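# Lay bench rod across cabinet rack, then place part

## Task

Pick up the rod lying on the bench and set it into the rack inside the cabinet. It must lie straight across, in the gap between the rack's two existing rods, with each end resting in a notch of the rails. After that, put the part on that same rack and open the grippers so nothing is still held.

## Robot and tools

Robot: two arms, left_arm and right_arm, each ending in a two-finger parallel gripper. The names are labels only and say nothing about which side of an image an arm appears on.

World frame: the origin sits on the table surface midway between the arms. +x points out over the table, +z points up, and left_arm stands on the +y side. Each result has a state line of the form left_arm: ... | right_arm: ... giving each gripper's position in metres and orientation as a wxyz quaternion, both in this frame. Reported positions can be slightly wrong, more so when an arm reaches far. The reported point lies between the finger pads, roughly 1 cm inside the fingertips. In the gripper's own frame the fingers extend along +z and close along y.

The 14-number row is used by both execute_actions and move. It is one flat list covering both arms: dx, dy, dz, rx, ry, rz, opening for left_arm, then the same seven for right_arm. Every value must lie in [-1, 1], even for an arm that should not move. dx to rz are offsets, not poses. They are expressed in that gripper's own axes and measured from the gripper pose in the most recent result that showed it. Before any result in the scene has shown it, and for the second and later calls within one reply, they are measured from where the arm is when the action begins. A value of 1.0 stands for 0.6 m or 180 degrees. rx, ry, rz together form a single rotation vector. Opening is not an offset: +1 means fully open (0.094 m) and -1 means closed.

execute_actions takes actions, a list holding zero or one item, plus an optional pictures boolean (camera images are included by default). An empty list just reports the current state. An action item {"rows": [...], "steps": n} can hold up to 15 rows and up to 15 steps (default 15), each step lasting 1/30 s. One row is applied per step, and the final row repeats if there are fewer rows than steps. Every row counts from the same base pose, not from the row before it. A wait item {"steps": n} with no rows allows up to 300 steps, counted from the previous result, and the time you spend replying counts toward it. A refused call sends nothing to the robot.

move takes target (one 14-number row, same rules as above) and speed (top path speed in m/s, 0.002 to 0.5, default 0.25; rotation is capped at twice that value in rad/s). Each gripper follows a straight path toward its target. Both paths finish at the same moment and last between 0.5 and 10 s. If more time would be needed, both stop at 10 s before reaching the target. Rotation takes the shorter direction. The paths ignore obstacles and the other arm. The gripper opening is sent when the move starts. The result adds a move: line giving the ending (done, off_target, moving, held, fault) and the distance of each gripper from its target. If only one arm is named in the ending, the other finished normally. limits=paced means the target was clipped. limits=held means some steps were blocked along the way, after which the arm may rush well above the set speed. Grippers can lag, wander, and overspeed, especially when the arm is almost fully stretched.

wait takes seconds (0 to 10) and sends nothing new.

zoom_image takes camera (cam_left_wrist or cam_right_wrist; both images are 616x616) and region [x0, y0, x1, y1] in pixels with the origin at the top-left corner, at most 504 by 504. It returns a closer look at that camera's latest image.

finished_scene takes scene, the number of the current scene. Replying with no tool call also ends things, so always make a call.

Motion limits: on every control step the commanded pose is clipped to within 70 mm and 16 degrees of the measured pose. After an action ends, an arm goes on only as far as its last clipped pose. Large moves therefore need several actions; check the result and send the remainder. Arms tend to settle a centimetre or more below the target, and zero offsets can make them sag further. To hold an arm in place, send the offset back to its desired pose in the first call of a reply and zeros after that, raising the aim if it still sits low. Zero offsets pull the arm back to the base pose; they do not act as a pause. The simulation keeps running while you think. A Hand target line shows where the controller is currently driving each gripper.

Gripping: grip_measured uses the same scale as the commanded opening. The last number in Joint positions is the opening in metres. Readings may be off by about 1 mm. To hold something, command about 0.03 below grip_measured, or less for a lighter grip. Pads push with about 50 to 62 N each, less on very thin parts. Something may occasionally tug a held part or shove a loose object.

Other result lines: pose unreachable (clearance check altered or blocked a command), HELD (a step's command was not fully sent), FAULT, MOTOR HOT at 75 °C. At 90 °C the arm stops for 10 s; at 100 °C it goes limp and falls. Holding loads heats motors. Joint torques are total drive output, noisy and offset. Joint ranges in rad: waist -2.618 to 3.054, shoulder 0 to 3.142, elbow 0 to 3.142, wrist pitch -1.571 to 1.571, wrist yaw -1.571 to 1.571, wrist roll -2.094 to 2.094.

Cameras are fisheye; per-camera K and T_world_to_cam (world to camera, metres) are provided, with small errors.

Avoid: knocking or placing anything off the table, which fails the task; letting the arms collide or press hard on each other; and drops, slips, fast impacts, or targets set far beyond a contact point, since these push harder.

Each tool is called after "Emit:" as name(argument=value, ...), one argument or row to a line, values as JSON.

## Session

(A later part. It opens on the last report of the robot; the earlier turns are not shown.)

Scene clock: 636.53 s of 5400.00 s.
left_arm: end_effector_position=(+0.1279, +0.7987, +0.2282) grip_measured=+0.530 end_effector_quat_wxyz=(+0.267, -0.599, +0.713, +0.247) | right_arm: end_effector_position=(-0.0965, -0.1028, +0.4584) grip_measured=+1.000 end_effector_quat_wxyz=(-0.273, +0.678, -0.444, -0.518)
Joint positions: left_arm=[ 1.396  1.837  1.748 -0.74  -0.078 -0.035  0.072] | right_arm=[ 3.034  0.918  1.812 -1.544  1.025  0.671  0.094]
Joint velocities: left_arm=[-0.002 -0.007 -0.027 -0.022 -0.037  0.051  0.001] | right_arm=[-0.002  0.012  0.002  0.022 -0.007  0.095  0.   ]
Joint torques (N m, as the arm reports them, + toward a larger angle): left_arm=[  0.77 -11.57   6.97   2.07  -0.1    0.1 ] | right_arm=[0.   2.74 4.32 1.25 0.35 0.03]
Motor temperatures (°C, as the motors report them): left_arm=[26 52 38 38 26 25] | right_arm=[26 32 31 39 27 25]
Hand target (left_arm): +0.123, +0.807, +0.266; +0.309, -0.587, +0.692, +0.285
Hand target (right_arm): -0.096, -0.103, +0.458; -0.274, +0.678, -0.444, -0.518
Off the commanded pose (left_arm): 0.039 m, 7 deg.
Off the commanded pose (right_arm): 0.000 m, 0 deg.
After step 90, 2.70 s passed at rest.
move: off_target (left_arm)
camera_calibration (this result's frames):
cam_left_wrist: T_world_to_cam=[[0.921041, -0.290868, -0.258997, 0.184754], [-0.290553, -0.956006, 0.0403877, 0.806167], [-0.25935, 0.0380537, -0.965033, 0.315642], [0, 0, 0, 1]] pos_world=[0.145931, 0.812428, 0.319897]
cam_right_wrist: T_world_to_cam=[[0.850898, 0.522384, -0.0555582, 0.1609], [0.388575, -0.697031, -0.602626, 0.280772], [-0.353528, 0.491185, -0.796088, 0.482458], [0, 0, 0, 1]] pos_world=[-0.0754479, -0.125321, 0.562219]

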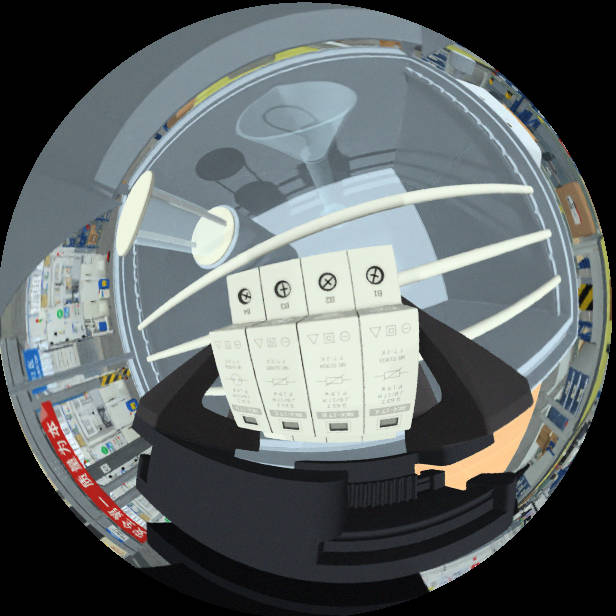

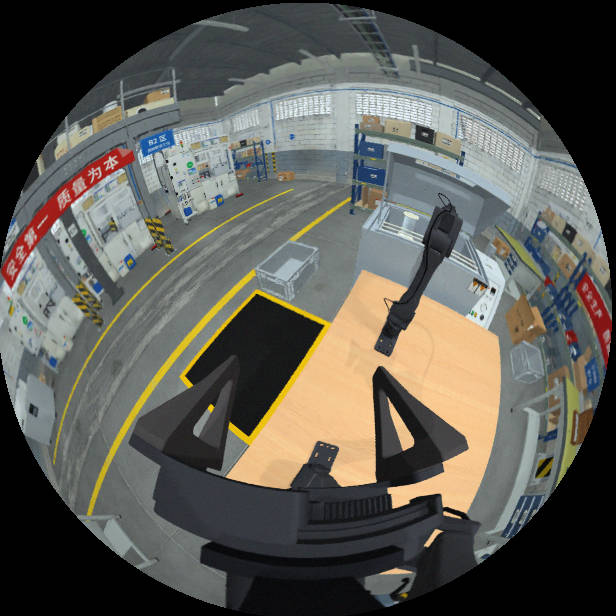

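Emit:
move(
  target=[-0.03,0.005,-0.02,0,-0.008,0,0.44,0,0,0,0,0,0,1],
  speed=0.012,
)

Emit:
move(
  target=[-0.03,0.005,-0.02,0,-0.008,0,1,0,0,0,0,0,0,1],
  speed=0.012,
)

Emit:
move(
  target=[-0.08,0,-0.22,0,-0.02,0,1,0,0,0,0,0,0,1],
  speed=0.1,
)

Emit:
zoom_image(
  camera="cam_left_wrist",
  region=[140, 170, 540, 400],
)

Scene clock: 647.03 s of 5400.00 s.
left_arm: end_effector_position=(+0.1279, +0.7978, +0.2272) grip_measured=+0.530 end_effector_quat_wxyz=(+0.256, -0.602, +0.718, +0.239) | right_arm: end_effector_position=(-0.0968, -0.1029, +0.4585) grip_measured=+1.000 end_effector_quat_wxyz=(-0.272, +0.678, -0.444, -0.519)
Joint positions: left_arm=[ 1.396  1.858  1.789 -0.789 -0.076 -0.035  0.072] | right_arm=[ 3.034  0.918  1.812 -1.542  1.024  0.671  0.094]
Joint velocities: left_arm=[-0.012 -0.007 -0.017  0.022  0.066  0.022 -0.   ] | right_arm=[-0.002 -0.012 -0.012 -0.066 -0.066  0.022  0.   ]
Joint torques (N m, as the arm reports them, + toward a larger angle): left_arm=[ 0.31 -9.23  9.81  1.5  -0.04  0.07] | right_arm=[0.07 2.82 4.2  1.25 0.32 0.  ]
Motor temperatures (°C, as the motors report them): left_arm=[26 52 38 38 26 25] | right_arm=[26 32 31 39 27 25]
Hand target (left_arm): +0.127, +0.803, +0.249; +0.276, -0.596, +0.710, +0.255
Hand target (right_arm): -0.096, -0.103, +0.458; -0.273, +0.678, -0.444, -0.518
Off the commanded pose (left_arm): 0.023 m, 3 deg.
Off the commanded pose (right_arm): 0.000 m, 0 deg.
After step 90, 5.47 s passed at rest.
move: off_target (left_arm)
camera_calibration (this result's frames):
cam_left_wrist: T_world_to_cam=[[0.91931, -0.298687, -0.256233, 0.190071], [-0.290962, -0.954281, 0.0684805, 0.797688], [-0.264972, 0.0115992, -0.964186, 0.336323], [0, 0, 0, 1]] pos_world=[0.146479, 0.814089, 0.318354]
cam_right_wrist: T_world_to_cam=[[0.850316, 0.523115, -0.0575618, 0.162183], [0.388086, -0.697157, -0.602795, 0.280913], [-0.355461, 0.490227, -0.795817, 0.48211], [0, 0, 0, 1]] pos_world=[-0.0755542, -0.125343, 0.56234]

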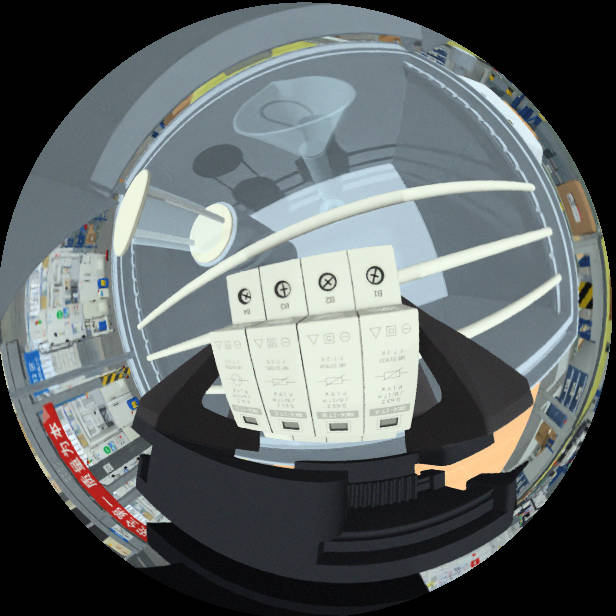

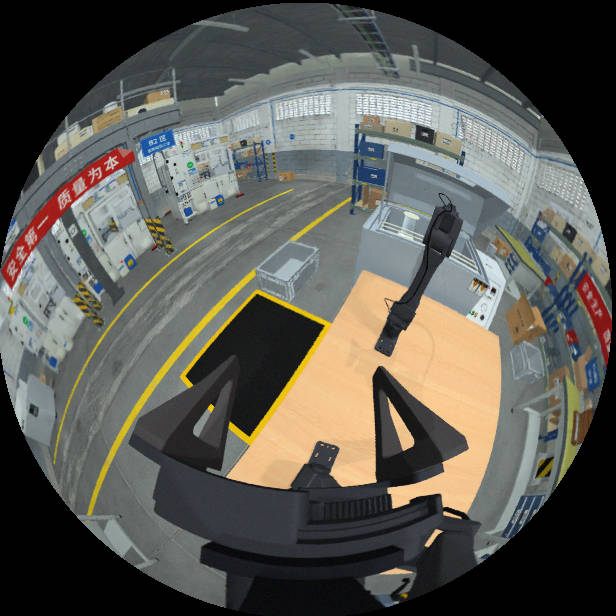

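Scene clock: 649.17 s of 5400.00 s.
left_arm: end_effector_position=(+0.1288, +0.8011, +0.2395) grip_measured=+1.000 end_effector_quat_wxyz=(+0.261, -0.600, +0.716, +0.242) | right_arm: end_effector_position=(-0.0971, -0.1030, +0.4587) grip_measured=+1.000 end_effector_quat_wxyz=(-0.271, +0.678, -0.444, -0.519)
Joint positions: left_arm=[ 1.396  1.872  1.849 -0.823 -0.076 -0.034  0.094] | right_arm=[ 3.034  0.918  1.812 -1.54   1.023  0.671  0.094]
Joint velocities: left_arm=[ 0.002 -0.002 -0.007  0.037 -0.037  0.051  0.   ] | right_arm=[-0.002 -0.012 -0.012 -0.051  0.081 -0.022  0.   ]
Joint torques (N m, as the arm reports them, + toward a larger angle): left_arm=[ 0.33 -8.26  8.84  1.38 -0.02  0.06] | right_arm=[-0.02  2.72  4.26  1.2   0.32  0.04]
Motor temperatures (°C, as the motors report them): left_arm=[26 51 38 38 26 25] | right_arm=[26 32 31 39 27 25]
Hand target (left_arm): +0.127, +0.804, +0.248; +0.266, -0.598, +0.715, +0.247
Hand target (right_arm): -0.097, -0.103, +0.459; -0.272, +0.678, -0.444, -0.519
Off the commanded pose (left_arm): 0.009 m, 1 deg.
Off the commanded pose (right_arm): 0.000 m, 0 deg.
move: done
camera_calibration (this result's frames):
cam_left_wrist: T_world_to_cam=[[0.919703, -0.296591, -0.257255, 0.191901], [-0.291904, -0.954739, 0.0571479, 0.803406], [-0.262561, 0.0225347, -0.964652, 0.339352], [0, 0, 0, 1]] pos_world=[0.147127, 0.816312, 0.330811]
cam_right_wrist: T_world_to_cam=[[0.849887, 0.5236, -0.0594549, 0.16335], [0.387378, -0.697262, -0.603129, 0.281141], [-0.357254, 0.48956, -0.795425, 0.481773], [0, 0, 0, 1]] pos_world=[-0.0756216, -0.125358, 0.56249]

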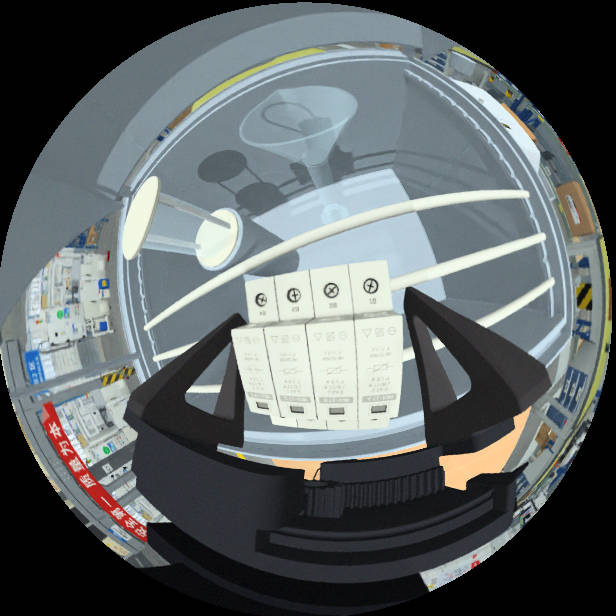

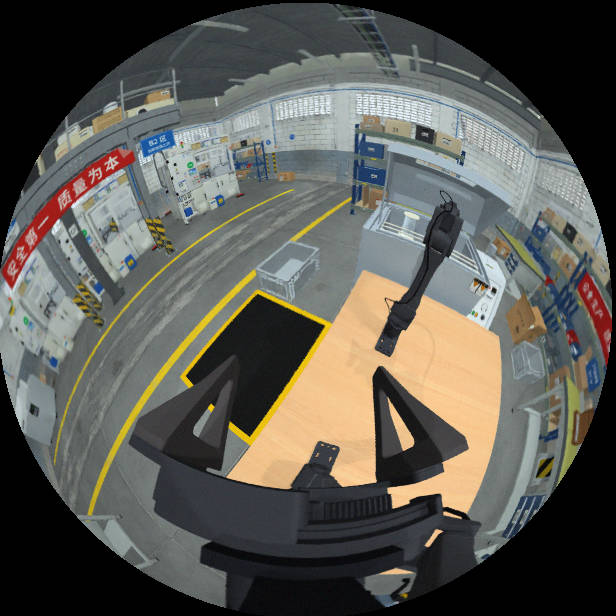

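Scene clock: 651.33 s of 5400.00 s.
left_arm: end_effector_position=(+0.1246, +0.7508, +0.3626) grip_measured=+1.000 end_effector_quat_wxyz=(+0.278, -0.593, +0.711, +0.257) | right_arm: end_effector_position=(-0.0974, -0.1031, +0.4588) grip_measured=+1.000 end_effector_quat_wxyz=(-0.270, +0.677, -0.445, -0.520)
Joint positions: left_arm=[ 1.372  1.874  2.371 -1.294 -0.093 -0.044  0.094] | right_arm=[ 3.034  0.918  1.812 -1.538  1.022  0.671  0.094]
Joint velocities: left_arm=[-0.007  0.017 -0.012 -0.007  0.007  0.022  0.   ] | right_arm=[ 0.007 -0.002 -0.027 -0.007  0.051  0.037  0.   ]
Joint torques (N m, as the arm reports them, + toward a larger angle): left_arm=[-0.77 -7.26  7.03  1.39 -0.16 -0.09] | right_arm=[-0.01  2.7   4.38  1.25  0.34  0.02]
Motor temperatures (°C, as the motors report them): left_arm=[26 51 38 38 26 25] | right_arm=[26 32 31 39 27 25]
Hand target (left_arm): +0.127, +0.748, +0.369; +0.284, -0.592, +0.708, +0.261
Hand target (right_arm): -0.097, -0.103, +0.459; -0.271, +0.678, -0.444, -0.519
Off the commanded pose (left_arm): 0.007 m, 1 deg.
Off the commanded pose (right_arm): 0.000 m, 0 deg.
move: done
camera_calibration (this result's frames):
cam_left_wrist: T_world_to_cam=[[0.919884, -0.288574, -0.265591, 0.209466], [-0.297139, -0.954798, 0.00826972, 0.765548], [-0.255973, 0.0713104, -0.96405, 0.420569], [0, 0, 0, 1]] pos_world=[0.142444, 0.7614, 0.454751]
cam_right_wrist: T_world_to_cam=[[0.849295, 0.524329, -0.0614559, 0.164632], [0.38689, -0.697387, -0.603298, 0.281282], [-0.359185, 0.488601, -0.795145, 0.481419], [0, 0, 0, 1]] pos_world=[-0.0757277, -0.12538, 0.562612]

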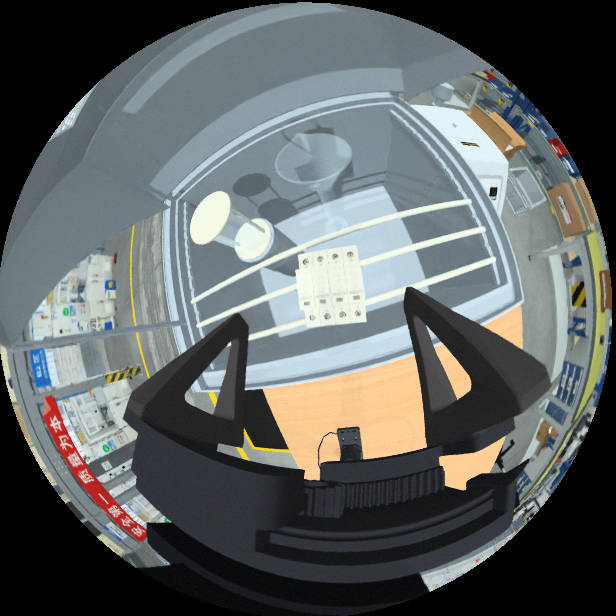

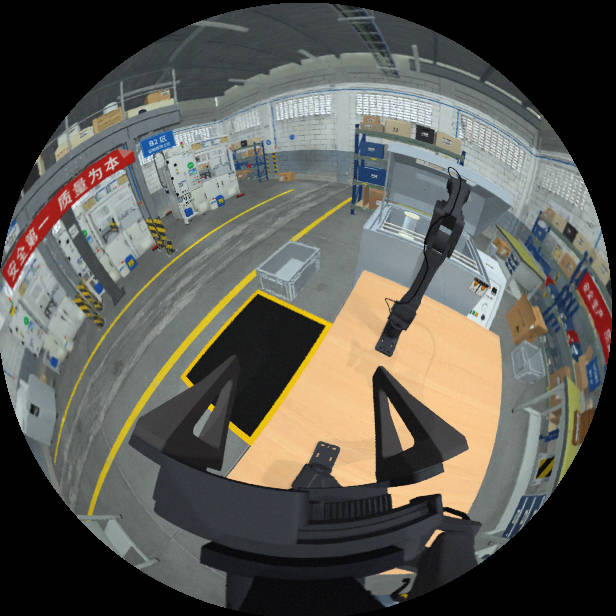

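Region (140, 170, 540, 400) of cam_left_wrist's 616x616 image, scaled by 1.260, with more detail than that image has; it fills the top 290 rows of this view, and the rest is white.

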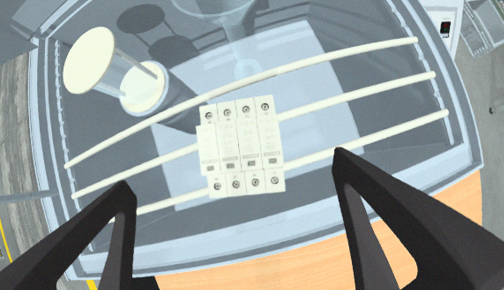

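Emit:
execute_actions(
  actions=[],
)

Scene clock: 656.97 s of 5400.00 s.
left_arm: end_effector_position=(+0.1246, +0.7507, +0.3625) grip_measured=+1.000 end_effector_quat_wxyz=(+0.278, -0.593, +0.711, +0.257) | right_arm: end_effector_position=(-0.0974, -0.1031, +0.4588) grip_measured=+1.000 end_effector_quat_wxyz=(-0.270, +0.677, -0.445, -0.520)
Joint positions: left_arm=[ 1.372  1.874  2.371 -1.295 -0.093 -0.044  0.094] | right_arm=[ 3.034  0.918  1.812 -1.538  1.022  0.671  0.094]
Joint velocities: left_arm=[-0.007  0.002  0.007 -0.022 -0.007  0.081  0.   ] | right_arm=[-0.022 -0.007 -0.002 -0.051  0.007 -0.051  0.   ]
Joint torques (N m, as the arm reports them, + toward a larger angle): left_arm=[-0.82 -7.24  7.06  1.43 -0.15 -0.09] | right_arm=[-0.07  2.76  4.5   1.22  0.36  0.03]
Motor temperatures (°C, as the motors report them): left_arm=[26 49 38 37 26 25] | right_arm=[26 32 31 39 27 25]
Hand target (left_arm): +0.127, +0.748, +0.369; +0.284, -0.592, +0.708, +0.261
Hand target (right_arm): -0.097, -0.103, +0.459; -0.271, +0.678, -0.444, -0.519
Off the commanded pose (left_arm): 0.008 m, 1 deg.
Off the commanded pose (right_arm): 0.000 m, 0 deg.
Steps of this call (steps 1 to 90: nothing new was sent; then 2.63 s passed at rest). Readings (end_effector_position):
1: left_arm (+0.1246, +0.7507, +0.3626) | right_arm (-0.0974, -0.1031, +0.4588)
2: left_arm (+0.1246, +0.7507, +0.3626) | right_arm (-0.0974, -0.1031, +0.4588)
4: left_arm (+0.1246, +0.7507, +0.3626) | right_arm (-0.0974, -0.1031, +0.4588)
8: left_arm (+0.1246, +0.7507, +0.3625) | right_arm (-0.0974, -0.1031, +0.4588)
90: the state above
camera_calibration (this result's frames):
cam_left_wrist: T_world_to_cam=[[0.919831, -0.28877, -0.265561, 0.209568], [-0.297137, -0.954792, 0.00903206, 0.765132], [-0.256163, 0.0706, -0.964052, 0.421], [0, 0, 0, 1]] pos_world=[0.142427, 0.761337, 0.454608]
cam_right_wrist: T_world_to_cam=[[0.849295, 0.524329, -0.0614559, 0.164632], [0.38689, -0.697387, -0.603298, 0.281282], [-0.359185, 0.488601, -0.795145, 0.481419], [0, 0, 0, 1]] pos_world=[-0.0757277, -0.12538, 0.562612]

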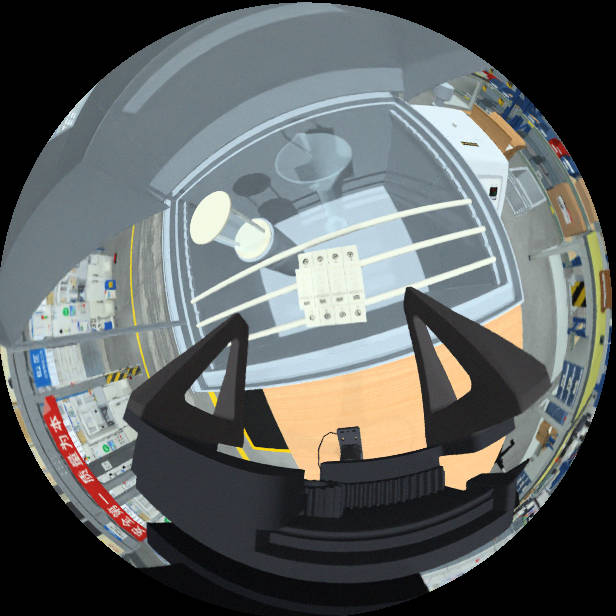

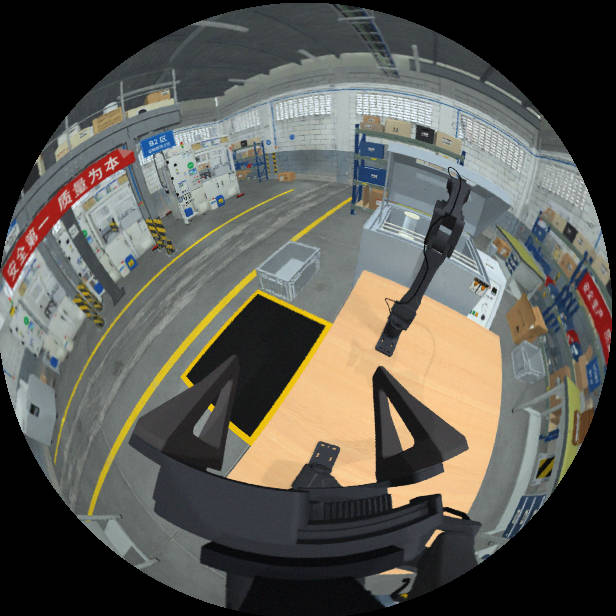

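Emit:
finished_scene(
  scene=2,
)

The scene is finished: the task was done.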